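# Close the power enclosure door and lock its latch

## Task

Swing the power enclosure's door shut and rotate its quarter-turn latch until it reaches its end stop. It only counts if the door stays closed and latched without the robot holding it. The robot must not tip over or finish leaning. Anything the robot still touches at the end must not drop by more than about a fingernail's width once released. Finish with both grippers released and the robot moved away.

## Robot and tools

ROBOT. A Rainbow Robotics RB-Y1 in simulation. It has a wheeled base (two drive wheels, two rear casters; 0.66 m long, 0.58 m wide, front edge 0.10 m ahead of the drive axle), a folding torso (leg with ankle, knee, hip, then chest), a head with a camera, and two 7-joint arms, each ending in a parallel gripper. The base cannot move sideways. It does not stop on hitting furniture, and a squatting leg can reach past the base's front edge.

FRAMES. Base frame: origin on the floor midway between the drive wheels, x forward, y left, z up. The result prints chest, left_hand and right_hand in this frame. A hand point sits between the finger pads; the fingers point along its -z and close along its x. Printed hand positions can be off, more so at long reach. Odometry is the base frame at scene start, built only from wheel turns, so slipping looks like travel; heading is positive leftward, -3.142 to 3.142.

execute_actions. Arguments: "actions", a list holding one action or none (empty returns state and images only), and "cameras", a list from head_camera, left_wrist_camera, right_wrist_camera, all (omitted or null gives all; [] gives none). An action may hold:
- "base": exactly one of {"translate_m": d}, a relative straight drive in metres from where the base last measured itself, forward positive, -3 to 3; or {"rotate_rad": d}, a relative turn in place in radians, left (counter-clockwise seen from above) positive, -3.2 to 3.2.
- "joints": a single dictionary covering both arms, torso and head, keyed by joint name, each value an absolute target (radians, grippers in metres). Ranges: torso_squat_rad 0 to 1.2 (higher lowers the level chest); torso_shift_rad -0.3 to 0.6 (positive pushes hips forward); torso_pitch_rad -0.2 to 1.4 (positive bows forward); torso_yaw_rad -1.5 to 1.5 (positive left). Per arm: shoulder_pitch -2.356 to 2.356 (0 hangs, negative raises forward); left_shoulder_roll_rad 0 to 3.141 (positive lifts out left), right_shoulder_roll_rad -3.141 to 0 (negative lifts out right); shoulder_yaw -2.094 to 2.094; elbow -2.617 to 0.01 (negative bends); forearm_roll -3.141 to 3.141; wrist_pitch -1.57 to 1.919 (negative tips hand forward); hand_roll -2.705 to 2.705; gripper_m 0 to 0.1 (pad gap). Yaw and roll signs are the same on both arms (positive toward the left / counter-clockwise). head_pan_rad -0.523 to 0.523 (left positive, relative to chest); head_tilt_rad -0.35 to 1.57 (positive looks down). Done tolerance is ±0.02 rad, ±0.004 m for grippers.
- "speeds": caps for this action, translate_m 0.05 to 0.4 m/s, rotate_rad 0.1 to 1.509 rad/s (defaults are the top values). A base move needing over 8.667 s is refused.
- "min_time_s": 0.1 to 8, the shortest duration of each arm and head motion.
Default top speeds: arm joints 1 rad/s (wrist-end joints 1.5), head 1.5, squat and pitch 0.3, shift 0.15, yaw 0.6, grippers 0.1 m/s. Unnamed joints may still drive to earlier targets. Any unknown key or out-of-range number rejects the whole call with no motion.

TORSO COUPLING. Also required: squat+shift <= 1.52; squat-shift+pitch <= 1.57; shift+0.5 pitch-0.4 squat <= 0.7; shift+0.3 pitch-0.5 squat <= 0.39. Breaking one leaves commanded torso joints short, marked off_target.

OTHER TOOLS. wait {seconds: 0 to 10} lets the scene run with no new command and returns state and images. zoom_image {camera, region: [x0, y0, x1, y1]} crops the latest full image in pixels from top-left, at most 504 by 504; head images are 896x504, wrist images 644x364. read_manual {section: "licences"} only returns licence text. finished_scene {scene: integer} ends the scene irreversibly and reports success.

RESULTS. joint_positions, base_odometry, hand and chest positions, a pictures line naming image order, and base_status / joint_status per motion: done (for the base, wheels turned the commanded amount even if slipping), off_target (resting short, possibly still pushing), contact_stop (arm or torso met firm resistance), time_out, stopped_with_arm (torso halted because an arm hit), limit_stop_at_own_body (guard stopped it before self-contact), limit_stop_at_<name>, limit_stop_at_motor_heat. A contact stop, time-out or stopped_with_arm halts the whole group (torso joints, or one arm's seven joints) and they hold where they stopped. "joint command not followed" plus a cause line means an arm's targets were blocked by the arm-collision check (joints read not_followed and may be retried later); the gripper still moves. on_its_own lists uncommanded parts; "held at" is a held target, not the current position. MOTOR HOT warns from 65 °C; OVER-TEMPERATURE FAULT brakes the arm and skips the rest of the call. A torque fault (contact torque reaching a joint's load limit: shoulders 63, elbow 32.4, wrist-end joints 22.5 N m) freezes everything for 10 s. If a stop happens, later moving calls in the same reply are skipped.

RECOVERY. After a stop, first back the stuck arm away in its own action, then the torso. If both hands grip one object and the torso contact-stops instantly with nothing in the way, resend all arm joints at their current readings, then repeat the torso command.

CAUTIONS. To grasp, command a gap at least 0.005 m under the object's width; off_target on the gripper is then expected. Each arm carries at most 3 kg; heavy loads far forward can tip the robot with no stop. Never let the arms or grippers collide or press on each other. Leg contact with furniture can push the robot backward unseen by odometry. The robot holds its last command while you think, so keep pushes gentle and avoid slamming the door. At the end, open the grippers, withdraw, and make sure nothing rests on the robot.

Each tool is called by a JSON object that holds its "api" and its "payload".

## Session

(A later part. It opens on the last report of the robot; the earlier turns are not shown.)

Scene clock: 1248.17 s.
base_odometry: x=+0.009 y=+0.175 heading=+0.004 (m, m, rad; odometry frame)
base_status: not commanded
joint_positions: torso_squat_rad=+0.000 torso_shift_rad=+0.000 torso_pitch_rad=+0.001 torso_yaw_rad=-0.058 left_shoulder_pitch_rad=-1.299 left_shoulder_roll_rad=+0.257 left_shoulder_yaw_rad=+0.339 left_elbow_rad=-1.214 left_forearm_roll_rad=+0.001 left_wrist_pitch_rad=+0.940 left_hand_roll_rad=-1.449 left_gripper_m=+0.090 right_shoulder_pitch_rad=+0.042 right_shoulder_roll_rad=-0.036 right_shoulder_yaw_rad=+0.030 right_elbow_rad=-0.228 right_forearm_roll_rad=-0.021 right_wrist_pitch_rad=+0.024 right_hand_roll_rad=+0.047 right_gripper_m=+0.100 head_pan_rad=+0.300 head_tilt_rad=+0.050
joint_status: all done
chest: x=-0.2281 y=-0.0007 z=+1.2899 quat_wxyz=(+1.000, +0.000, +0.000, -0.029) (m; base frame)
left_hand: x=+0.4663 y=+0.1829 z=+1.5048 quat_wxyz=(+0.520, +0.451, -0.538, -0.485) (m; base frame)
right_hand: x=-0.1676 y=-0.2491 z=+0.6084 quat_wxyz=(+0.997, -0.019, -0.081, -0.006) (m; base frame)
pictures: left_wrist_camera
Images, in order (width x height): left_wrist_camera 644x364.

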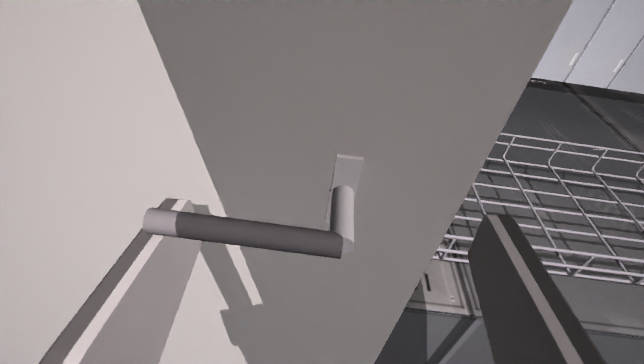

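{"api": "execute_actions", "payload": {"actions": [{"joints":{"left_hand_roll_rad":1.0},"min_time_s":1.0}], "cameras": ["left_wrist_camera"]}}

{"api": "execute_actions", "payload": {"actions": [{"joints":{"left_hand_roll_rad":1.45},"min_time_s":2.0}], "cameras": ["left_wrist_camera"]}}

Scene clock: 1259.13 s.
base_odometry: x=+0.009 y=+0.175 heading=+0.004 (m, m, rad; odometry frame)
base_status: not commanded
joint_positions: torso_squat_rad=+0.000 torso_shift_rad=-0.001 torso_pitch_rad=-0.001 torso_yaw_rad=-0.058 left_shoulder_pitch_rad=-1.305 left_shoulder_roll_rad=+0.260 left_shoulder_yaw_rad=+0.339 left_elbow_rad=-1.218 left_forearm_roll_rad=+0.000 left_wrist_pitch_rad=+0.937 left_hand_roll_rad=+1.000 left_gripper_m=+0.090 right_shoulder_pitch_rad=+0.042 right_shoulder_roll_rad=-0.036 right_shoulder_yaw_rad=+0.030 right_elbow_rad=-0.228 right_forearm_roll_rad=-0.021 right_wrist_pitch_rad=+0.024 right_hand_roll_rad=+0.047 right_gripper_m=+0.100 head_pan_rad=+0.300 head_tilt_rad=+0.050
joint_status: all done
chest: x=-0.2287 y=-0.0008 z=+1.2899 quat_wxyz=(+1.000, +0.001, +0.000, -0.029) (m; base frame)
left_hand: x=+0.4639 y=+0.1834 z=+1.5121 quat_wxyz=(+0.629, -0.355, -0.612, +0.323) (m; base frame)
right_hand: x=-0.1674 y=-0.2491 z=+0.6084 quat_wxyz=(+0.996, -0.019, -0.081, -0.006) (m; base frame)
pictures: left_wrist_camera
Images, in order (width x height): left_wrist_camera 644x364.

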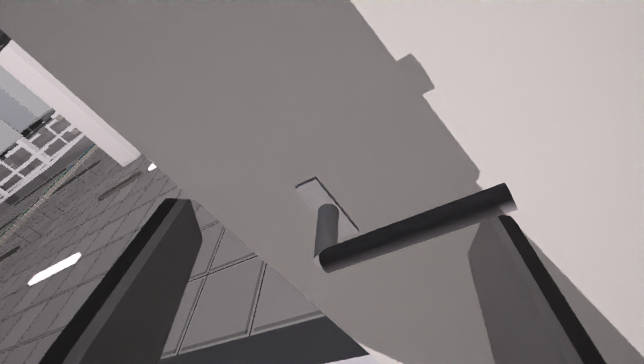

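Scene clock: 1261.43 s.
base_odometry: x=+0.009 y=+0.175 heading=+0.004 (m, m, rad; odometry frame)
base_status: not commanded
joint_positions: torso_squat_rad=+0.000 torso_shift_rad=-0.001 torso_pitch_rad=-0.002 torso_yaw_rad=-0.058 left_shoulder_pitch_rad=-1.309 left_shoulder_roll_rad=+0.262 left_shoulder_yaw_rad=+0.339 left_elbow_rad=-1.220 left_forearm_roll_rad=+0.000 left_wrist_pitch_rad=+0.935 left_hand_roll_rad=+1.450 left_gripper_m=+0.090 right_shoulder_pitch_rad=+0.042 right_shoulder_roll_rad=-0.036 right_shoulder_yaw_rad=+0.030 right_elbow_rad=-0.228 right_forearm_roll_rad=-0.021 right_wrist_pitch_rad=+0.024 right_hand_roll_rad=+0.047 right_gripper_m=+0.100 head_pan_rad=+0.300 head_tilt_rad=+0.050
joint_status: all done
chest: x=-0.2293 y=-0.0008 z=+1.2899 quat_wxyz=(+1.000, +0.001, -0.001, -0.029) (m; base frame)
left_hand: x=+0.4619 y=+0.1836 z=+1.5176 quat_wxyz=(+0.538, -0.485, -0.520, +0.452) (m; base frame)
right_hand: x=-0.1673 y=-0.2490 z=+0.6084 quat_wxyz=(+0.996, -0.019, -0.082, -0.006) (m; base frame)
pictures: left_wrist_camera
Images, in order (width x height): left_wrist_camera 644x364.

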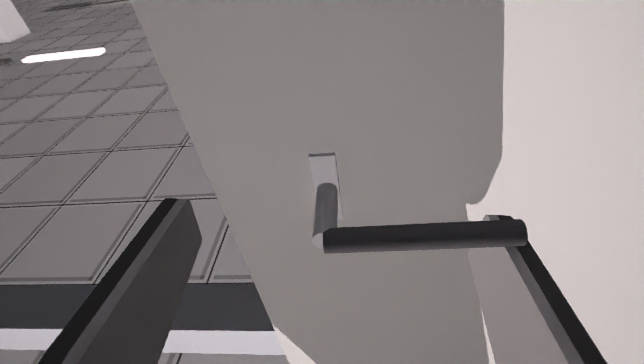

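{"api": "execute_actions", "payload": {"actions": [{"joints":{"left_hand_roll_rad":1.75},"min_time_s":1.5}], "cameras": ["left_wrist_camera"]}}

Scene clock: 1286.27 s.
base_odometry: x=+0.009 y=+0.175 heading=+0.004 (m, m, rad; odometry frame)
base_status: not commanded
joint_positions: torso_squat_rad=+0.000 torso_shift_rad=-0.001 torso_pitch_rad=-0.003 torso_yaw_rad=-0.058 left_shoulder_pitch_rad=-1.312 left_shoulder_roll_rad=+0.264 left_shoulder_yaw_rad=+0.339 left_elbow_rad=-1.222 left_forearm_roll_rad=-0.001 left_wrist_pitch_rad=+0.934 left_hand_roll_rad=+1.749 left_gripper_m=+0.090 right_shoulder_pitch_rad=+0.042 right_shoulder_roll_rad=-0.036 right_shoulder_yaw_rad=+0.030 right_elbow_rad=-0.228 right_forearm_roll_rad=-0.021 right_wrist_pitch_rad=+0.024 right_hand_roll_rad=+0.047 right_gripper_m=+0.100 head_pan_rad=+0.300 head_tilt_rad=+0.050
joint_status: all done
chest: x=-0.2299 y=-0.0008 z=+1.2899 quat_wxyz=(+1.000, +0.001, -0.001, -0.029) (m; base frame)
left_hand: x=+0.4602 y=+0.1848 z=+1.5219 quat_wxyz=(+0.463, -0.558, -0.445, +0.526) (m; base frame)
right_hand: x=-0.1671 y=-0.2490 z=+0.6085 quat_wxyz=(+0.996, -0.019, -0.082, -0.006) (m; base frame)
pictures: left_wrist_camera
Images, in order (width x height): left_wrist_camera 644x364.

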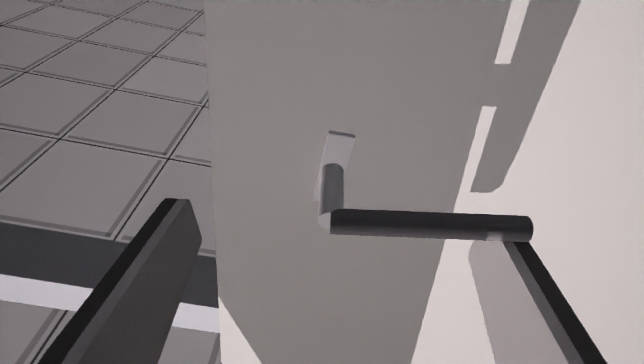

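{"api": "execute_actions", "payload": {"actions": [{"joints":{"left_hand_roll_rad":0.0},"min_time_s":1.0}], "cameras": ["head_camera"]}}

Scene clock: 1298.57 s.
base_odometry: x=+0.009 y=+0.175 heading=+0.004 (m, m, rad; odometry frame)
base_status: not commanded
joint_positions: torso_squat_rad=+0.000 torso_shift_rad=-0.001 torso_pitch_rad=-0.001 torso_yaw_rad=-0.058 left_shoulder_pitch_rad=-1.305 left_shoulder_roll_rad=+0.260 left_shoulder_yaw_rad=+0.339 left_elbow_rad=-1.218 left_forearm_roll_rad=+0.000 left_wrist_pitch_rad=+0.937 left_hand_roll_rad=+0.000 left_gripper_m=+0.090 right_shoulder_pitch_rad=+0.042 right_shoulder_roll_rad=-0.036 right_shoulder_yaw_rad=+0.030 right_elbow_rad=-0.228 right_forearm_roll_rad=-0.021 right_wrist_pitch_rad=+0.024 right_hand_roll_rad=+0.047 right_gripper_m=+0.100 head_pan_rad=+0.300 head_tilt_rad=+0.050
joint_status: all done
chest: x=-0.2290 y=-0.0008 z=+1.2899 quat_wxyz=(+1.000, +0.001, -0.001, -0.029) (m; base frame)
left_hand: x=+0.4633 y=+0.1839 z=+1.5131 quat_wxyz=(+0.706, -0.018, -0.708, -0.018) (m; base frame)
right_hand: x=-0.1673 y=-0.2490 z=+0.6084 quat_wxyz=(+0.996, -0.019, -0.082, -0.006) (m; base frame)
pictures: head_camera
Images, in order (width x height): head_camera 896x504.

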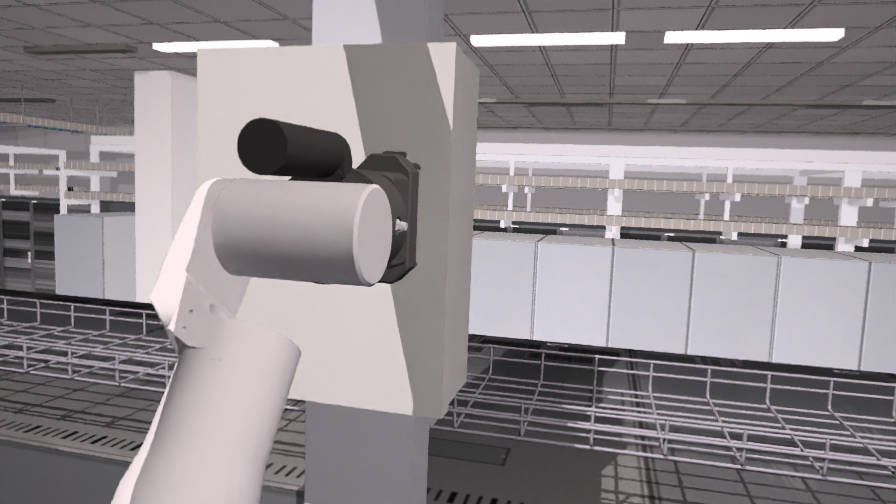

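{"api": "execute_actions", "payload": {"actions": [{"joints":{"left_hand_roll_rad":-1.1},"min_time_s":0.8}], "cameras": []}}

{"api": "execute_actions", "payload": {"actions": [{"base":{"translate_m":0.017},"speeds":{"translate_m":0.05}}], "cameras": []}}

{"api": "execute_actions", "payload": {"actions": [{"joints":{"left_hand_roll_rad":-1.6},"min_time_s":1.5}], "cameras": ["left_wrist_camera"]}}

Scene clock: 1319.47 s.
base_odometry: x=+0.009 y=+0.175 heading=+0.004 (m, m, rad; odometry frame)
base_status: not commanded
joint_positions: torso_squat_rad=+0.000 torso_shift_rad=-0.001 torso_pitch_rad=-0.001 torso_yaw_rad=-0.058 left_shoulder_pitch_rad=-1.304 left_shoulder_roll_rad=+0.259 left_shoulder_yaw_rad=+0.339 left_elbow_rad=-1.217 left_forearm_roll_rad=+0.000 left_wrist_pitch_rad=+0.938 left_hand_roll_rad=-1.100 left_gripper_m=+0.090 right_shoulder_pitch_rad=+0.042 right_shoulder_roll_rad=-0.036 right_shoulder_yaw_rad=+0.030 right_elbow_rad=-0.228 right_forearm_roll_rad=-0.021 right_wrist_pitch_rad=+0.024 right_hand_roll_rad=+0.047 right_gripper_m=+0.100 head_pan_rad=+0.300 head_tilt_rad=+0.050
joint_status: all done
chest: x=-0.2288 y=-0.0008 z=+1.2899 quat_wxyz=(+1.000, +0.001, +0.000, -0.029) (m; base frame)
left_hand: x=+0.4640 y=+0.1833 z=+1.5111 quat_wxyz=(+0.593, +0.353, -0.612, -0.385) (m; base frame)
right_hand: x=-0.1674 y=-0.2490 z=+0.6084 quat_wxyz=(+0.996, -0.019, -0.081, -0.006) (m; base frame)
pictures: none
No camera images: the call's "cameras" was empty. Leave "cameras" out to get every camera's image.

Scene clock: 1320.37 s.
base_odometry: x=+0.026 y=+0.175 heading=+0.005 (m, m, rad; odometry frame)
base_status: done
joint_positions: torso_squat_rad=+0.000 torso_shift_rad=-0.002 torso_pitch_rad=-0.003 torso_yaw_rad=-0.058 left_shoulder_pitch_rad=-1.302 left_shoulder_roll_rad=+0.257 left_shoulder_yaw_rad=+0.339 left_elbow_rad=-1.217 left_forearm_roll_rad=+0.000 left_wrist_pitch_rad=+0.940 left_hand_roll_rad=-1.099 left_gripper_m=+0.090 right_shoulder_pitch_rad=+0.042 right_shoulder_roll_rad=-0.036 right_shoulder_yaw_rad=+0.030 right_elbow_rad=-0.228 right_forearm_roll_rad=-0.021 right_wrist_pitch_rad=+0.024 right_hand_roll_rad=+0.047 right_gripper_m=+0.100 head_pan_rad=+0.300 head_tilt_rad=+0.050
joint_status: not commanded
chest: x=-0.2303 y=-0.0008 z=+1.2899 quat_wxyz=(+1.000, +0.001, -0.001, -0.029) (m; base frame)
left_hand: x=+0.4623 y=+0.1831 z=+1.5103 quat_wxyz=(+0.594, +0.353, -0.611, -0.386) (m; base frame)
right_hand: x=-0.1675 y=-0.2490 z=+0.6085 quat_wxyz=(+0.996, -0.019, -0.082, -0.006) (m; base frame)
pictures: none
No camera images: the call's "cameras" was empty. Leave "cameras" out to get every camera's image.

Scene clock: 1322.17 s.
base_odometry: x=+0.026 y=+0.175 heading=+0.005 (m, m, rad; odometry frame)
base_status: not commanded
joint_positions: torso_squat_rad=+0.000 torso_shift_rad=-0.002 torso_pitch_rad=-0.003 torso_yaw_rad=-0.057 left_shoulder_pitch_rad=-1.303 left_shoulder_roll_rad=+0.261 left_shoulder_yaw_rad=+0.339 left_elbow_rad=-1.218 left_forearm_roll_rad=-0.001 left_wrist_pitch_rad=+0.938 left_hand_roll_rad=-1.600 left_gripper_m=+0.090 right_shoulder_pitch_rad=+0.042 right_shoulder_roll_rad=-0.036 right_shoulder_yaw_rad=+0.030 right_elbow_rad=-0.228 right_forearm_roll_rad=-0.021 right_wrist_pitch_rad=+0.024 right_hand_roll_rad=+0.047 right_gripper_m=+0.100 head_pan_rad=+0.300 head_tilt_rad=+0.050
joint_status: all done
chest: x=-0.2302 y=-0.0005 z=+1.2899 quat_wxyz=(+1.000, +0.000, -0.001, -0.029) (m; base frame)
left_hand: x=+0.4620 y=+0.1853 z=+1.5128 quat_wxyz=(+0.480, +0.495, -0.506, -0.519) (m; base frame)
right_hand: x=-0.1673 y=-0.2490 z=+0.6086 quat_wxyz=(+0.996, -0.019, -0.082, -0.006) (m; base frame)
pictures: left_wrist_camera
Images, in order (width x height): left_wrist_camera 644x364.

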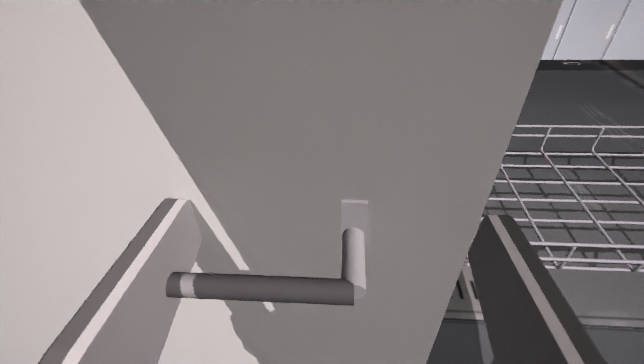

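{"api": "execute_actions", "payload": {"actions": [{"base":{"translate_m":-0.012},"speeds":{"translate_m":0.05},"joints":{"left_hand_roll_rad":-0.9},"min_time_s":0.8}], "cameras": []}}

{"api": "execute_actions", "payload": {"actions": [{"joints":{"left_gripper_m":0.06}}], "cameras": ["left_wrist_camera"]}}

{"api": "execute_actions", "payload": {"actions": [{"joints":{"left_hand_roll_rad":-1.4},"min_time_s":1.5}], "cameras": ["left_wrist_camera"]}}

Scene clock: 1339.63 s.
base_odometry: x=+0.014 y=+0.175 heading=+0.005 (m, m, rad; odometry frame)
base_status: done
joint_positions: torso_squat_rad=+0.000 torso_shift_rad=-0.001 torso_pitch_rad=-0.001 torso_yaw_rad=-0.058 left_shoulder_pitch_rad=-1.305 left_shoulder_roll_rad=+0.260 left_shoulder_yaw_rad=+0.339 left_elbow_rad=-1.218 left_forearm_roll_rad=+0.000 left_wrist_pitch_rad=+0.937 left_hand_roll_rad=-0.900 left_gripper_m=+0.090 right_shoulder_pitch_rad=+0.042 right_shoulder_roll_rad=-0.036 right_shoulder_yaw_rad=+0.030 right_elbow_rad=-0.228 right_forearm_roll_rad=-0.021 right_wrist_pitch_rad=+0.024 right_hand_roll_rad=+0.047 right_gripper_m=+0.100 head_pan_rad=+0.300 head_tilt_rad=+0.050
joint_status: all done
chest: x=-0.2289 y=-0.0007 z=+1.2899 quat_wxyz=(+1.000, +0.000, +0.000, -0.029) (m; base frame)
left_hand: x=+0.4635 y=+0.1842 z=+1.5127 quat_wxyz=(+0.628, +0.291, -0.645, -0.323) (m; base frame)
right_hand: x=-0.1674 y=-0.2490 z=+0.6084 quat_wxyz=(+0.996, -0.019, -0.082, -0.006) (m; base frame)
pictures: none
No camera images: the call's "cameras" was empty. Leave "cameras" out to get every camera's image.

Scene clock: 1340.43 s.
base_odometry: x=+0.014 y=+0.175 heading=+0.005 (m, m, rad; odometry frame)
base_status: not commanded
joint_positions: torso_squat_rad=+0.000 torso_shift_rad=-0.001 torso_pitch_rad=-0.001 torso_yaw_rad=-0.058 left_shoulder_pitch_rad=-1.305 left_shoulder_roll_rad=+0.260 left_shoulder_yaw_rad=+0.339 left_elbow_rad=-1.218 left_forearm_roll_rad=+0.000 left_wrist_pitch_rad=+0.937 left_hand_roll_rad=-0.900 left_gripper_m=+0.060 right_shoulder_pitch_rad=+0.042 right_shoulder_roll_rad=-0.036 right_shoulder_yaw_rad=+0.030 right_elbow_rad=-0.228 right_forearm_roll_rad=-0.021 right_wrist_pitch_rad=+0.024 right_hand_roll_rad=+0.047 right_gripper_m=+0.100 head_pan_rad=+0.300 head_tilt_rad=+0.050
joint_status: all done
chest: x=-0.2289 y=-0.0007 z=+1.2899 quat_wxyz=(+1.000, +0.000, +0.000, -0.029) (m; base frame)
left_hand: x=+0.4635 y=+0.1842 z=+1.5127 quat_wxyz=(+0.628, +0.291, -0.645, -0.323) (m; base frame)
right_hand: x=-0.1674 y=-0.2490 z=+0.6084 quat_wxyz=(+0.996, -0.019, -0.082, -0.006) (m; base frame)
pictures: left_wrist_camera
Images, in order (width x height): left_wrist_camera 644x364.

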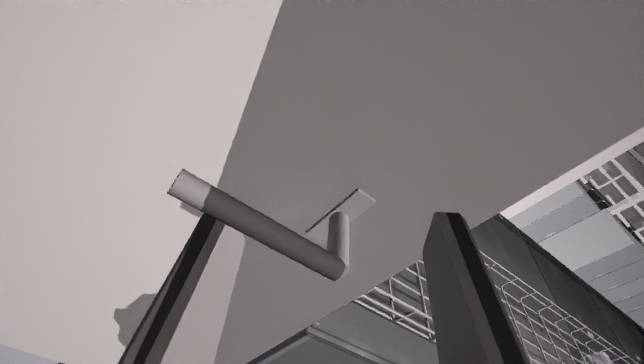

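Scene clock: 1342.23 s.
base_odometry: x=+0.014 y=+0.175 heading=+0.005 (m, m, rad; odometry frame)
base_status: not commanded
joint_positions: torso_squat_rad=+0.000 torso_shift_rad=-0.001 torso_pitch_rad=+0.000 torso_yaw_rad=-0.058 left_shoulder_pitch_rad=-1.298 left_shoulder_roll_rad=+0.258 left_shoulder_yaw_rad=+0.339 left_elbow_rad=-1.214 left_forearm_roll_rad=+0.000 left_wrist_pitch_rad=+0.940 left_hand_roll_rad=-1.399 left_gripper_m=+0.060 right_shoulder_pitch_rad=+0.042 right_shoulder_roll_rad=-0.036 right_shoulder_yaw_rad=+0.030 right_elbow_rad=-0.228 right_forearm_roll_rad=-0.021 right_wrist_pitch_rad=+0.024 right_hand_roll_rad=+0.047 right_gripper_m=+0.100 head_pan_rad=+0.300 head_tilt_rad=+0.050
joint_status: all done
chest: x=-0.2285 y=-0.0006 z=+1.2899 quat_wxyz=(+1.000, +0.000, +0.000, -0.029) (m; base frame)
left_hand: x=+0.4659 y=+0.1842 z=+1.5046 quat_wxyz=(+0.533, +0.438, -0.549, -0.472) (m; base frame)
right_hand: x=-0.1676 y=-0.2491 z=+0.6084 quat_wxyz=(+0.997, -0.019, -0.081, -0.006) (m; base frame)
pictures: left_wrist_camera
Images, in order (width x height): left_wrist_camera 644x364.

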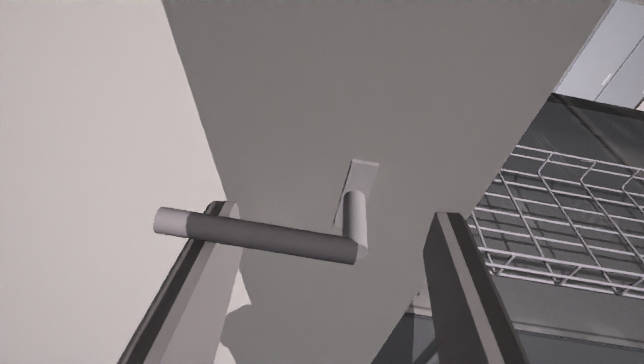

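{"api": "execute_actions", "payload": {"actions": [{"joints":{"left_hand_roll_rad":0.0},"min_time_s":1.0}], "cameras": []}}

{"api": "execute_actions", "payload": {"actions": [{"joints":{"left_gripper_m":0.0,"torso_yaw_rad":-0.045}}], "cameras": []}}

{"api": "execute_actions", "payload": {"actions": [{"base":{"translate_m":-0.04},"speeds":{"translate_m":0.05}}], "cameras": ["left_wrist_camera","head_camera"]}}

Scene clock: 1368.47 s.
base_odometry: x=+0.014 y=+0.175 heading=+0.005 (m, m, rad; odometry frame)
base_status: not commanded
joint_positions: torso_squat_rad=+0.000 torso_shift_rad=-0.001 torso_pitch_rad=-0.001 torso_yaw_rad=-0.058 left_shoulder_pitch_rad=-1.305 left_shoulder_roll_rad=+0.260 left_shoulder_yaw_rad=+0.339 left_elbow_rad=-1.218 left_forearm_roll_rad=+0.000 left_wrist_pitch_rad=+0.937 left_hand_roll_rad=+0.000 left_gripper_m=+0.060 right_shoulder_pitch_rad=+0.042 right_shoulder_roll_rad=-0.036 right_shoulder_yaw_rad=+0.030 right_elbow_rad=-0.228 right_forearm_roll_rad=-0.021 right_wrist_pitch_rad=+0.024 right_hand_roll_rad=+0.047 right_gripper_m=+0.100 head_pan_rad=+0.300 head_tilt_rad=+0.050
joint_status: all done
chest: x=-0.2287 y=-0.0007 z=+1.2899 quat_wxyz=(+1.000, +0.000, +0.000, -0.029) (m; base frame)
left_hand: x=+0.4639 y=+0.1838 z=+1.5121 quat_wxyz=(+0.707, -0.018, -0.707, -0.018) (m; base frame)
right_hand: x=-0.1674 y=-0.2490 z=+0.6084 quat_wxyz=(+0.996, -0.019, -0.081, -0.006) (m; base frame)
pictures: none
No camera images: the call's "cameras" was empty. Leave "cameras" out to get every camera's image.

Scene clock: 1369.57 s.
base_odometry: x=+0.014 y=+0.175 heading=+0.005 (m, m, rad; odometry frame)
base_status: not commanded
joint_positions: torso_squat_rad=+0.000 torso_shift_rad=-0.001 torso_pitch_rad=-0.001 torso_yaw_rad=-0.045 left_shoulder_pitch_rad=-1.304 left_shoulder_roll_rad=+0.260 left_shoulder_yaw_rad=+0.339 left_elbow_rad=-1.218 left_forearm_roll_rad=+0.000 left_wrist_pitch_rad=+0.937 left_hand_roll_rad=+0.000 left_gripper_m=+0.005 right_shoulder_pitch_rad=+0.042 right_shoulder_roll_rad=-0.036 right_shoulder_yaw_rad=+0.030 right_elbow_rad=-0.228 right_forearm_roll_rad=-0.021 right_wrist_pitch_rad=+0.024 right_hand_roll_rad=+0.047 right_gripper_m=+0.100 head_pan_rad=+0.300 head_tilt_rad=+0.050
joint_status: left_gripper_m off_target (ended at +0.005, target +0.000); the others done
chest: x=-0.2287 y=-0.0007 z=+1.2899 quat_wxyz=(+1.000, +0.001, +0.000, -0.022) (m; base frame)
left_hand: x=+0.4615 y=+0.1926 z=+1.5117 quat_wxyz=(+0.707, -0.014, -0.707, -0.014) (m; base frame)
right_hand: x=-0.1642 y=-0.2482 z=+0.6084 quat_wxyz=(+0.996, -0.019, -0.082, +0.001) (m; base frame)
pictures: none
No camera images: the call's "cameras" was empty. Leave "cameras" out to get every camera's image.

Scene clock: 1371.23 s.
base_odometry: x=-0.026 y=+0.175 heading=+0.005 (m, m, rad; odometry frame)
base_status: done
joint_positions: torso_squat_rad=+0.000 torso_shift_rad=-0.001 torso_pitch_rad=+0.000 torso_yaw_rad=-0.044 left_shoulder_pitch_rad=-1.303 left_shoulder_roll_rad=+0.265 left_shoulder_yaw_rad=+0.342 left_elbow_rad=-1.218 left_forearm_roll_rad=-0.002 left_wrist_pitch_rad=+0.937 left_hand_roll_rad=+0.000 left_gripper_m=+0.006 right_shoulder_pitch_rad=+0.042 right_shoulder_roll_rad=-0.036 right_shoulder_yaw_rad=+0.030 right_elbow_rad=-0.228 right_forearm_roll_rad=-0.021 right_wrist_pitch_rad=+0.024 right_hand_roll_rad=+0.047 right_gripper_m=+0.100 head_pan_rad=+0.300 head_tilt_rad=+0.050
joint_status: not commanded
chest: x=-0.2285 y=+0.0002 z=+1.2899 quat_wxyz=(+1.000, +0.000, +0.000, -0.022) (m; base frame)
left_hand: x=+0.4618 y=+0.1994 z=+1.5118 quat_wxyz=(+0.707, -0.011, -0.707, -0.010) (m; base frame)
right_hand: x=-0.1640 y=-0.2482 z=+0.6087 quat_wxyz=(+0.996, -0.019, -0.081, +0.001) (m; base frame)
pictures: head_camera, left_wrist_camera
Images, in order (width x height): head_camera 896x504, left_wrist_camera 644x364.

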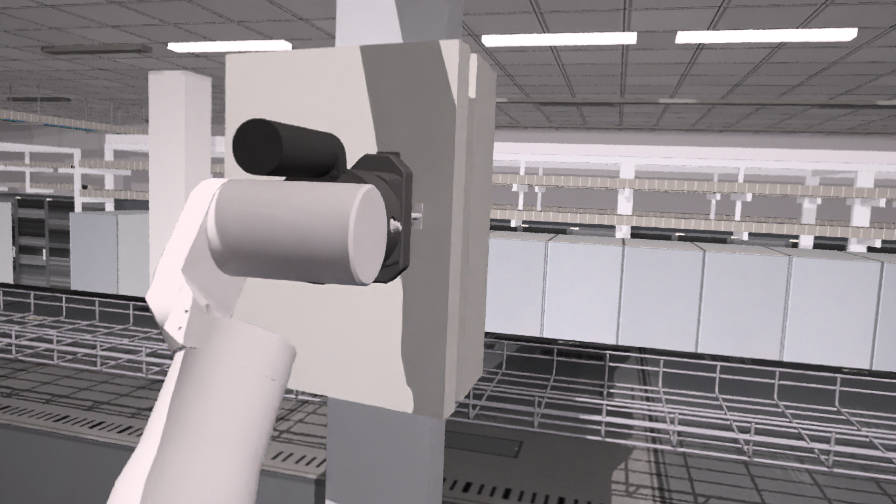

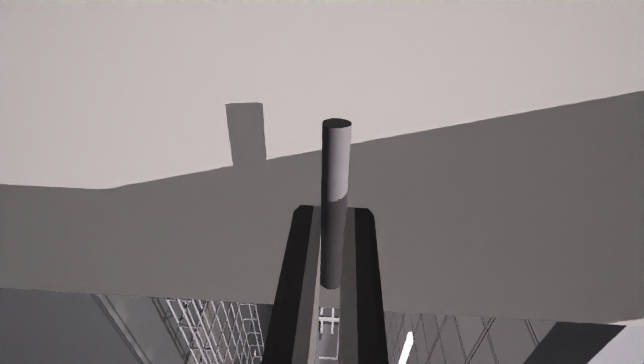

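{"api": "execute_actions", "payload": {"actions": [{"joints":{"left_hand_roll_rad":-0.4},"min_time_s":1.2}], "cameras": ["left_wrist_camera"]}}

{"api": "execute_actions", "payload": {"actions": [{"joints":{"left_hand_roll_rad":0.4},"min_time_s":1.5}], "cameras": ["left_wrist_camera"]}}

Scene clock: 1380.83 s.
base_odometry: x=-0.026 y=+0.175 heading=+0.005 (m, m, rad; odometry frame)
base_status: not commanded
joint_positions: torso_squat_rad=+0.000 torso_shift_rad=-0.001 torso_pitch_rad=+0.000 torso_yaw_rad=-0.044 left_shoulder_pitch_rad=-1.303 left_shoulder_roll_rad=+0.264 left_shoulder_yaw_rad=+0.342 left_elbow_rad=-1.218 left_forearm_roll_rad=-0.001 left_wrist_pitch_rad=+0.937 left_hand_roll_rad=-0.400 left_gripper_m=+0.012 right_shoulder_pitch_rad=+0.042 right_shoulder_roll_rad=-0.036 right_shoulder_yaw_rad=+0.030 right_elbow_rad=-0.228 right_forearm_roll_rad=-0.021 right_wrist_pitch_rad=+0.024 right_hand_roll_rad=+0.047 right_gripper_m=+0.100 head_pan_rad=+0.300 head_tilt_rad=+0.050
joint_status: all done
chest: x=-0.2285 y=+0.0000 z=+1.2899 quat_wxyz=(+1.000, +0.000, +0.000, -0.022) (m; base frame)
left_hand: x=+0.4618 y=+0.1979 z=+1.5117 quat_wxyz=(+0.691, +0.129, -0.696, -0.151) (m; base frame)
right_hand: x=-0.1640 y=-0.2482 z=+0.6087 quat_wxyz=(+0.996, -0.019, -0.081, +0.001) (m; base frame)
pictures: left_wrist_camera
Images, in order (width x height): left_wrist_camera 644x364.

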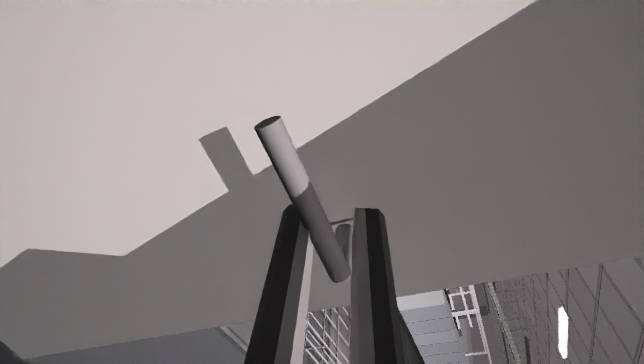

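Scene clock: 1382.63 s.
base_odometry: x=-0.026 y=+0.175 heading=+0.005 (m, m, rad; odometry frame)
base_status: not commanded
joint_positions: torso_squat_rad=+0.000 torso_shift_rad=-0.001 torso_pitch_rad=+0.000 torso_yaw_rad=-0.045 left_shoulder_pitch_rad=-1.304 left_shoulder_roll_rad=+0.262 left_shoulder_yaw_rad=+0.340 left_elbow_rad=-1.218 left_forearm_roll_rad=-0.001 left_wrist_pitch_rad=+0.937 left_hand_roll_rad=+0.400 left_gripper_m=+0.010 right_shoulder_pitch_rad=+0.042 right_shoulder_roll_rad=-0.036 right_shoulder_yaw_rad=+0.030 right_elbow_rad=-0.228 right_forearm_roll_rad=-0.021 right_wrist_pitch_rad=+0.024 right_hand_roll_rad=+0.047 right_gripper_m=+0.100 head_pan_rad=+0.300 head_tilt_rad=+0.050
joint_status: all done
chest: x=-0.2286 y=-0.0003 z=+1.2899 quat_wxyz=(+1.000, +0.000, +0.000, -0.022) (m; base frame)
left_hand: x=+0.4616 y=+0.1957 z=+1.5120 quat_wxyz=(+0.695, -0.153, -0.691, +0.129) (m; base frame)
right_hand: x=-0.1641 y=-0.2482 z=+0.6085 quat_wxyz=(+0.996, -0.019, -0.081, +0.001) (m; base frame)
pictures: left_wrist_camera
Images, in order (width x height): left_wrist_camera 644x364.

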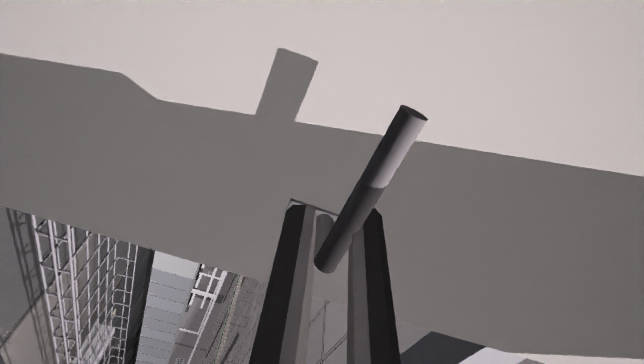

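{"api": "execute_actions", "payload": {"actions": [{"joints":{"left_hand_roll_rad":0.0},"min_time_s":0.8}], "cameras": []}}

{"api": "execute_actions", "payload": {"actions": [{"base":{"translate_m":-0.1},"speeds":{"translate_m":0.06}}], "cameras": ["left_wrist_camera","head_camera"]}}

Scene clock: 1433.67 s.
base_odometry: x=-0.026 y=+0.175 heading=+0.005 (m, m, rad; odometry frame)
base_status: not commanded
joint_positions: torso_squat_rad=+0.000 torso_shift_rad=-0.001 torso_pitch_rad=+0.000 torso_yaw_rad=-0.045 left_shoulder_pitch_rad=-1.304 left_shoulder_roll_rad=+0.261 left_shoulder_yaw_rad=+0.340 left_elbow_rad=-1.218 left_forearm_roll_rad=-0.001 left_wrist_pitch_rad=+0.937 left_hand_roll_rad=+0.000 left_gripper_m=+0.006 right_shoulder_pitch_rad=+0.042 right_shoulder_roll_rad=-0.036 right_shoulder_yaw_rad=+0.030 right_elbow_rad=-0.228 right_forearm_roll_rad=-0.021 right_wrist_pitch_rad=+0.024 right_hand_roll_rad=+0.047 right_gripper_m=+0.100 head_pan_rad=+0.300 head_tilt_rad=+0.050
joint_status: all done
on_its_own: left_gripper_m moved -0.005 toward your old target +0.000
chest: x=-0.2286 y=-0.0004 z=+1.2899 quat_wxyz=(+1.000, +0.000, +0.000, -0.022) (m; base frame)
left_hand: x=+0.4617 y=+0.1948 z=+1.5117 quat_wxyz=(+0.707, -0.013, -0.707, -0.012) (m; base frame)
right_hand: x=-0.1641 y=-0.2482 z=+0.6085 quat_wxyz=(+0.996, -0.019, -0.081, +0.001) (m; base frame)
pictures: none
No camera images: the call's "cameras" was empty. Leave "cameras" out to get every camera's image.

Scene clock: 1436.30 s.
base_odometry: x=-0.126 y=+0.174 heading=+0.004 (m, m, rad; odometry frame)
base_status: done
joint_positions: torso_squat_rad=+0.000 torso_shift_rad=-0.001 torso_pitch_rad=-0.001 torso_yaw_rad=-0.045 left_shoulder_pitch_rad=-1.305 left_shoulder_roll_rad=+0.260 left_shoulder_yaw_rad=+0.339 left_elbow_rad=-1.218 left_forearm_roll_rad=+0.000 left_wrist_pitch_rad=+0.937 left_hand_roll_rad=+0.000 left_gripper_m=+0.000 right_shoulder_pitch_rad=+0.042 right_shoulder_roll_rad=-0.036 right_shoulder_yaw_rad=+0.030 right_elbow_rad=-0.228 right_forearm_roll_rad=-0.021 right_wrist_pitch_rad=+0.024 right_hand_roll_rad=+0.047 right_gripper_m=+0.100 head_pan_rad=+0.300 head_tilt_rad=+0.050
joint_status: not commanded
on_its_own: left_gripper_m moved -0.005 to your old target +0.000
chest: x=-0.2289 y=-0.0008 z=+1.2899 quat_wxyz=(+1.000, +0.001, +0.000, -0.022) (m; base frame)
left_hand: x=+0.4612 y=+0.1929 z=+1.5126 quat_wxyz=(+0.706, -0.014, -0.708, -0.013) (m; base frame)
right_hand: x=-0.1642 y=-0.2482 z=+0.6084 quat_wxyz=(+0.996, -0.019, -0.082, +0.001) (m; base frame)
pictures: head_camera, left_wrist_camera
Images, in order (width x height): head_camera 896x504, left_wrist_camera 644x364.

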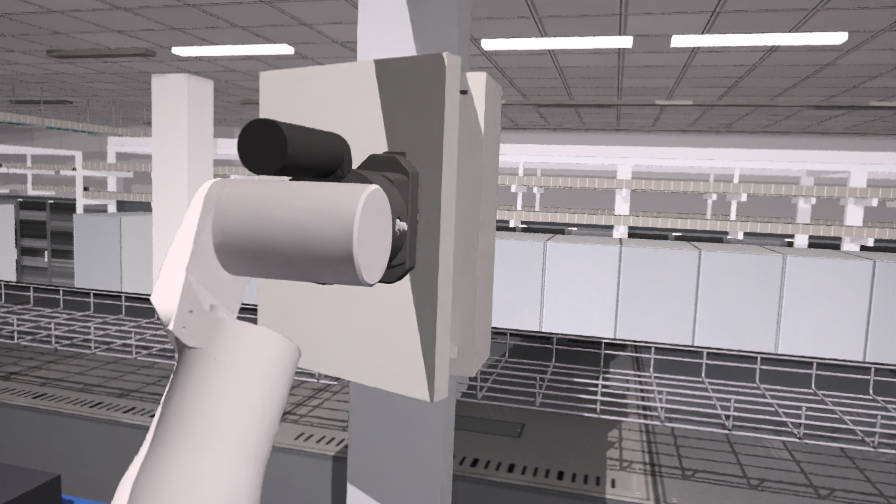

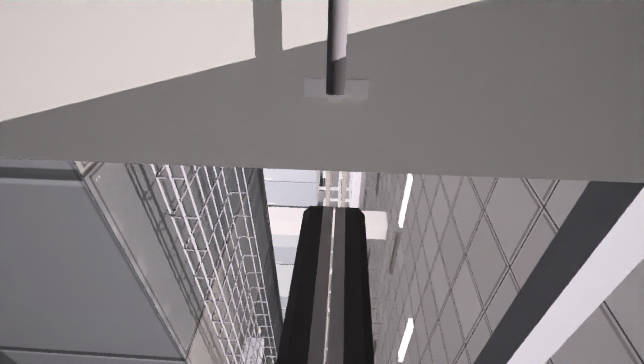

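{"api": "zoom_image", "payload": {"camera": "head_camera", "region": [380, 40, 560, 400]}}

Region (380, 40, 560, 400) of head_camera's 896x504 image, scaled by 1.400, with more detail than that image has.

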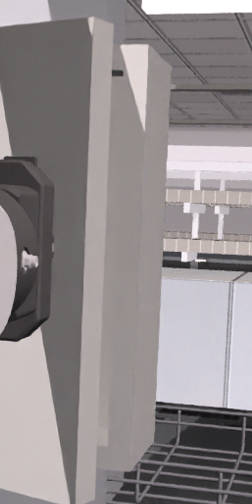

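{"api": "zoom_image", "payload": {"camera": "head_camera", "region": [430, 50, 510, 130]}}

Region (430, 50, 510, 130) of head_camera's 896x504 image, scaled by 6.300, with more detail than that image has.

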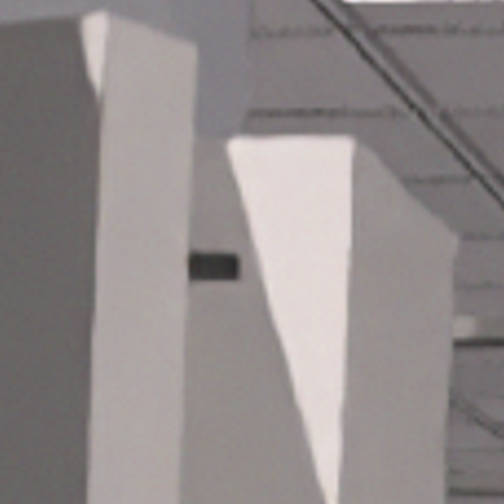

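{"api": "execute_actions", "payload": {"actions": [{"base":{"translate_m":0.07},"speeds":{"translate_m":0.06},"joints":{"left_gripper_m":0.035}}], "cameras": ["left_wrist_camera"]}}

Scene clock: 1462.40 s.
base_odometry: x=-0.056 y=+0.174 heading=+0.005 (m, m, rad; odometry frame)
base_status: done
joint_positions: torso_squat_rad=+0.000 torso_shift_rad=-0.001 torso_pitch_rad=-0.001 torso_yaw_rad=-0.045 left_shoulder_pitch_rad=-1.305 left_shoulder_roll_rad=+0.260 left_shoulder_yaw_rad=+0.339 left_elbow_rad=-1.218 left_forearm_roll_rad=+0.000 left_wrist_pitch_rad=+0.937 left_hand_roll_rad=+0.000 left_gripper_m=+0.035 right_shoulder_pitch_rad=+0.042 right_shoulder_roll_rad=-0.036 right_shoulder_yaw_rad=+0.030 right_elbow_rad=-0.228 right_forearm_roll_rad=-0.021 right_wrist_pitch_rad=+0.024 right_hand_roll_rad=+0.047 right_gripper_m=+0.100 head_pan_rad=+0.300 head_tilt_rad=+0.050
joint_status: all done
chest: x=-0.2289 y=-0.0008 z=+1.2899 quat_wxyz=(+1.000, +0.001, +0.000, -0.022) (m; base frame)
left_hand: x=+0.4611 y=+0.1929 z=+1.5127 quat_wxyz=(+0.706, -0.014, -0.708, -0.013) (m; base frame)
right_hand: x=-0.1641 y=-0.2482 z=+0.6084 quat_wxyz=(+0.996, -0.019, -0.082, +0.001) (m; base frame)
pictures: left_wrist_camera
Images, in order (width x height): left_wrist_camera 644x364.

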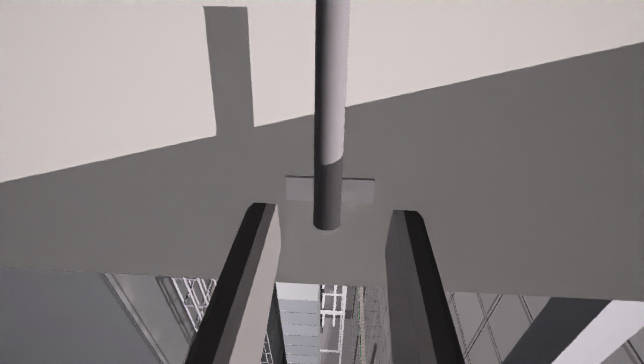

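{"api": "execute_actions", "payload": {"actions": [{"base":{"translate_m":0.012},"speeds":{"translate_m":0.05}}], "cameras": []}}

{"api": "execute_actions", "payload": {"actions": [{"joints":{"left_gripper_m":0.0}}], "cameras": ["left_wrist_camera"]}}

{"api": "execute_actions", "payload": {"actions": [{"joints":{"left_hand_roll_rad":-0.5},"min_time_s":1.2}], "cameras": ["left_wrist_camera"]}}

{"api": "execute_actions", "payload": {"actions": [{"joints":{"left_hand_roll_rad":0.5},"min_time_s":1.5}], "cameras": ["left_wrist_camera"]}}

Scene clock: 1473.03 s.
base_odometry: x=-0.044 y=+0.174 heading=+0.006 (m, m, rad; odometry frame)
base_status: done
joint_positions: torso_squat_rad=+0.000 torso_shift_rad=-0.001 torso_pitch_rad=-0.001 torso_yaw_rad=-0.045 left_shoulder_pitch_rad=-1.305 left_shoulder_roll_rad=+0.260 left_shoulder_yaw_rad=+0.339 left_elbow_rad=-1.218 left_forearm_roll_rad=+0.000 left_wrist_pitch_rad=+0.937 left_hand_roll_rad=+0.000 left_gripper_m=+0.035 right_shoulder_pitch_rad=+0.042 right_shoulder_roll_rad=-0.036 right_shoulder_yaw_rad=+0.030 right_elbow_rad=-0.228 right_forearm_roll_rad=-0.021 right_wrist_pitch_rad=+0.024 right_hand_roll_rad=+0.047 right_gripper_m=+0.100 head_pan_rad=+0.300 head_tilt_rad=+0.050
joint_status: not commanded
chest: x=-0.2289 y=-0.0008 z=+1.2899 quat_wxyz=(+1.000, +0.001, +0.000, -0.022) (m; base frame)
left_hand: x=+0.4611 y=+0.1929 z=+1.5127 quat_wxyz=(+0.706, -0.014, -0.708, -0.013) (m; base frame)
right_hand: x=-0.1641 y=-0.2482 z=+0.6084 quat_wxyz=(+0.996, -0.019, -0.082, +0.001) (m; base frame)
pictures: none
No camera images: the call's "cameras" was empty. Leave "cameras" out to get every camera's image.

Scene clock: 1473.87 s.
base_odometry: x=-0.044 y=+0.174 heading=+0.006 (m, m, rad; odometry frame)
base_status: not commanded
joint_positions: torso_squat_rad=+0.000 torso_shift_rad=-0.001 torso_pitch_rad=-0.001 torso_yaw_rad=-0.045 left_shoulder_pitch_rad=-1.304 left_shoulder_roll_rad=+0.260 left_shoulder_yaw_rad=+0.339 left_elbow_rad=-1.218 left_forearm_roll_rad=+0.000 left_wrist_pitch_rad=+0.937 left_hand_roll_rad=+0.000 left_gripper_m=+0.005 right_shoulder_pitch_rad=+0.042 right_shoulder_roll_rad=-0.036 right_shoulder_yaw_rad=+0.030 right_elbow_rad=-0.228 right_forearm_roll_rad=-0.021 right_wrist_pitch_rad=+0.024 right_hand_roll_rad=+0.047 right_gripper_m=+0.100 head_pan_rad=+0.300 head_tilt_rad=+0.050
joint_status: left_gripper_m off_target (ended at +0.005, target +0.000)
chest: x=-0.2288 y=-0.0008 z=+1.2899 quat_wxyz=(+1.000, +0.001, +0.000, -0.022) (m; base frame)
left_hand: x=+0.4614 y=+0.1927 z=+1.5117 quat_wxyz=(+0.707, -0.014, -0.707, -0.014) (m; base frame)
right_hand: x=-0.1642 y=-0.2482 z=+0.6084 quat_wxyz=(+0.996, -0.019, -0.082, +0.001) (m; base frame)
pictures: left_wrist_camera
Images, in order (width x height): left_wrist_camera 644x364.

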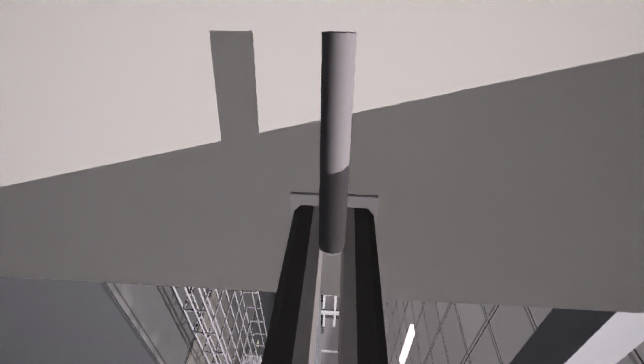

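Scene clock: 1475.37 s.
base_odometry: x=-0.044 y=+0.174 heading=+0.006 (m, m, rad; odometry frame)
base_status: not commanded
joint_positions: torso_squat_rad=+0.000 torso_shift_rad=-0.001 torso_pitch_rad=+0.000 torso_yaw_rad=-0.045 left_shoulder_pitch_rad=-1.301 left_shoulder_roll_rad=+0.258 left_shoulder_yaw_rad=+0.339 left_elbow_rad=-1.216 left_forearm_roll_rad=+0.000 left_wrist_pitch_rad=+0.939 left_hand_roll_rad=-0.500 left_gripper_m=+0.006 right_shoulder_pitch_rad=+0.042 right_shoulder_roll_rad=-0.036 right_shoulder_yaw_rad=+0.030 right_elbow_rad=-0.228 right_forearm_roll_rad=-0.021 right_wrist_pitch_rad=+0.024 right_hand_roll_rad=+0.047 right_gripper_m=+0.100 head_pan_rad=+0.300 head_tilt_rad=+0.050
joint_status: all done
chest: x=-0.2286 y=-0.0008 z=+1.2899 quat_wxyz=(+1.000, +0.001, +0.000, -0.023) (m; base frame)
left_hand: x=+0.4625 y=+0.1919 z=+1.5083 quat_wxyz=(+0.684, +0.160, -0.686, -0.189) (m; base frame)
right_hand: x=-0.1643 y=-0.2482 z=+0.6084 quat_wxyz=(+0.997, -0.019, -0.081, +0.001) (m; base frame)
pictures: left_wrist_camera
Images, in order (width x height): left_wrist_camera 644x364.

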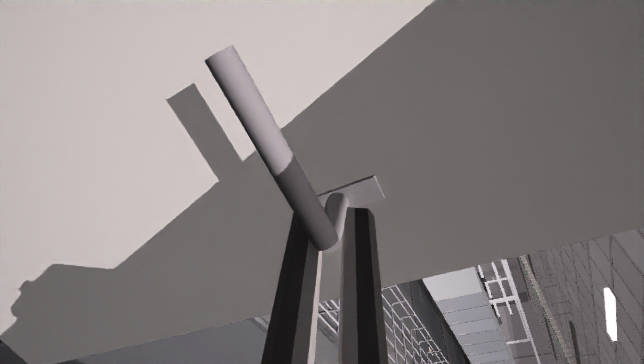

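Scene clock: 1477.17 s.
base_odometry: x=-0.044 y=+0.174 heading=+0.006 (m, m, rad; odometry frame)
base_status: not commanded
joint_positions: torso_squat_rad=+0.000 torso_shift_rad=-0.001 torso_pitch_rad=-0.001 torso_yaw_rad=-0.045 left_shoulder_pitch_rad=-1.308 left_shoulder_roll_rad=+0.259 left_shoulder_yaw_rad=+0.338 left_elbow_rad=-1.219 left_forearm_roll_rad=+0.000 left_wrist_pitch_rad=+0.936 left_hand_roll_rad=+0.500 left_gripper_m=+0.001 right_shoulder_pitch_rad=+0.042 right_shoulder_roll_rad=-0.036 right_shoulder_yaw_rad=+0.030 right_elbow_rad=-0.228 right_forearm_roll_rad=-0.021 right_wrist_pitch_rad=+0.024 right_hand_roll_rad=+0.047 right_gripper_m=+0.100 head_pan_rad=+0.300 head_tilt_rad=+0.050
joint_status: all done
on_its_own: left_gripper_m moved -0.005 to your old target +0.000
chest: x=-0.2292 y=-0.0010 z=+1.2899 quat_wxyz=(+1.000, +0.001, -0.001, -0.023) (m; base frame)
left_hand: x=+0.4600 y=+0.1908 z=+1.5157 quat_wxyz=(+0.686, -0.189, -0.684, +0.160) (m; base frame)
right_hand: x=-0.1642 y=-0.2482 z=+0.6084 quat_wxyz=(+0.996, -0.019, -0.082, +0.001) (m; base frame)
pictures: left_wrist_camera
Images, in order (width x height): left_wrist_camera 644x364.

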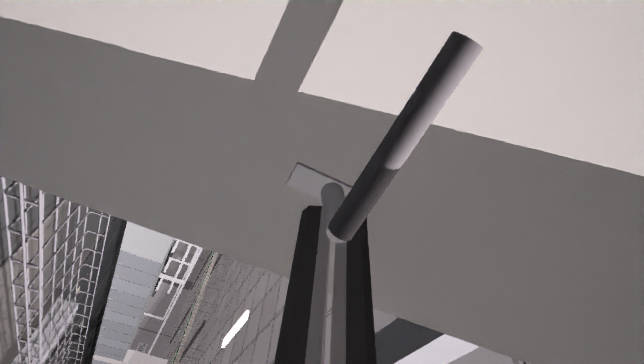

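{"api": "execute_actions", "payload": {"actions": [{"base":{"translate_m":-0.04},"speeds":{"translate_m":0.08}}], "cameras": []}}

{"api": "execute_actions", "payload": {"actions": [{"joints":{"left_hand_roll_rad":0.0,"left_gripper_m":0.06,"torso_yaw_rad":-0.058}}], "cameras": []}}

{"api": "execute_actions", "payload": {"actions": [{"base":{"translate_m":0.108},"speeds":{"translate_m":0.05}}], "cameras": ["left_wrist_camera","head_camera"]}}

Scene clock: 1516.70 s.
base_odometry: x=-0.084 y=+0.174 heading=+0.004 (m, m, rad; odometry frame)
base_status: done
joint_positions: torso_squat_rad=+0.000 torso_shift_rad=-0.001 torso_pitch_rad=-0.001 torso_yaw_rad=-0.045 left_shoulder_pitch_rad=-1.305 left_shoulder_roll_rad=+0.260 left_shoulder_yaw_rad=+0.339 left_elbow_rad=-1.218 left_forearm_roll_rad=+0.000 left_wrist_pitch_rad=+0.937 left_hand_roll_rad=+0.500 left_gripper_m=+0.000 right_shoulder_pitch_rad=+0.042 right_shoulder_roll_rad=-0.036 right_shoulder_yaw_rad=+0.030 right_elbow_rad=-0.228 right_forearm_roll_rad=-0.021 right_wrist_pitch_rad=+0.024 right_hand_roll_rad=+0.047 right_gripper_m=+0.100 head_pan_rad=+0.300 head_tilt_rad=+0.050
joint_status: not commanded
chest: x=-0.2289 y=-0.0009 z=+1.2899 quat_wxyz=(+1.000, +0.001, +0.000, -0.023) (m; base frame)
left_hand: x=+0.4610 y=+0.1923 z=+1.5129 quat_wxyz=(+0.688, -0.188, -0.682, +0.161) (m; base frame)
right_hand: x=-0.1642 y=-0.2482 z=+0.6084 quat_wxyz=(+0.996, -0.019, -0.082, +0.001) (m; base frame)
pictures: none
No camera images: the call's "cameras" was empty. Leave "cameras" out to get every camera's image.

Scene clock: 1517.77 s.
base_odometry: x=-0.084 y=+0.174 heading=+0.004 (m, m, rad; odometry frame)
base_status: not commanded
joint_positions: torso_squat_rad=+0.000 torso_shift_rad=-0.001 torso_pitch_rad=-0.001 torso_yaw_rad=-0.058 left_shoulder_pitch_rad=-1.305 left_shoulder_roll_rad=+0.260 left_shoulder_yaw_rad=+0.339 left_elbow_rad=-1.218 left_forearm_roll_rad=+0.000 left_wrist_pitch_rad=+0.937 left_hand_roll_rad=+0.000 left_gripper_m=+0.060 right_shoulder_pitch_rad=+0.042 right_shoulder_roll_rad=-0.036 right_shoulder_yaw_rad=+0.030 right_elbow_rad=-0.228 right_forearm_roll_rad=-0.021 right_wrist_pitch_rad=+0.024 right_hand_roll_rad=+0.047 right_gripper_m=+0.100 head_pan_rad=+0.300 head_tilt_rad=+0.050
joint_status: all done
chest: x=-0.2289 y=-0.0008 z=+1.2899 quat_wxyz=(+1.000, +0.001, +0.000, -0.029) (m; base frame)
left_hand: x=+0.4635 y=+0.1835 z=+1.5128 quat_wxyz=(+0.706, -0.018, -0.708, -0.018) (m; base frame)
right_hand: x=-0.1674 y=-0.2490 z=+0.6084 quat_wxyz=(+0.996, -0.019, -0.082, -0.006) (m; base frame)
pictures: none
No camera images: the call's "cameras" was empty. Leave "cameras" out to get every camera's image.

Scene clock: 1520.47 s.
base_odometry: x=+0.024 y=+0.175 heading=+0.004 (m, m, rad; odometry frame)
base_status: done
joint_positions: torso_squat_rad=+0.000 torso_shift_rad=-0.001 torso_pitch_rad=-0.001 torso_yaw_rad=-0.058 left_shoulder_pitch_rad=-1.305 left_shoulder_roll_rad=+0.260 left_shoulder_yaw_rad=+0.339 left_elbow_rad=-1.218 left_forearm_roll_rad=+0.000 left_wrist_pitch_rad=+0.937 left_hand_roll_rad=+0.000 left_gripper_m=+0.060 right_shoulder_pitch_rad=+0.042 right_shoulder_roll_rad=-0.036 right_shoulder_yaw_rad=+0.030 right_elbow_rad=-0.228 right_forearm_roll_rad=-0.021 right_wrist_pitch_rad=+0.024 right_hand_roll_rad=+0.047 right_gripper_m=+0.100 head_pan_rad=+0.300 head_tilt_rad=+0.050
joint_status: not commanded
chest: x=-0.2293 y=-0.0008 z=+1.2899 quat_wxyz=(+1.000, +0.001, -0.001, -0.029) (m; base frame)
left_hand: x=+0.4629 y=+0.1835 z=+1.5132 quat_wxyz=(+0.706, -0.018, -0.708, -0.018) (m; base frame)
right_hand: x=-0.1673 y=-0.2490 z=+0.6085 quat_wxyz=(+0.996, -0.019, -0.082, -0.006) (m; base frame)
pictures: head_camera, left_wrist_camera
Images, in order (width x height): head_camera 896x504, left_wrist_camera 644x364.

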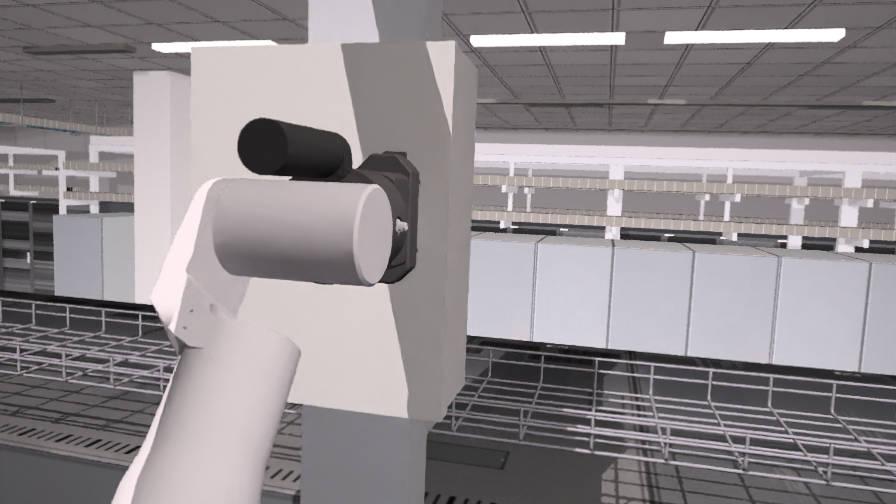

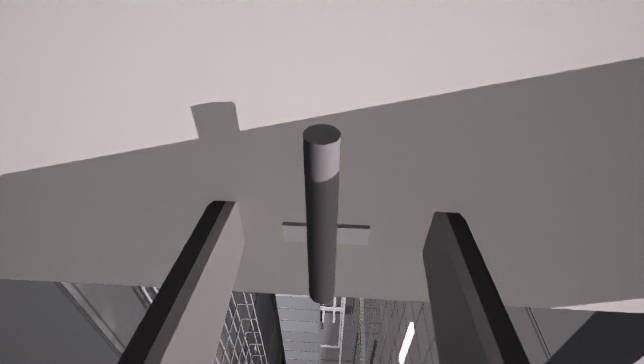

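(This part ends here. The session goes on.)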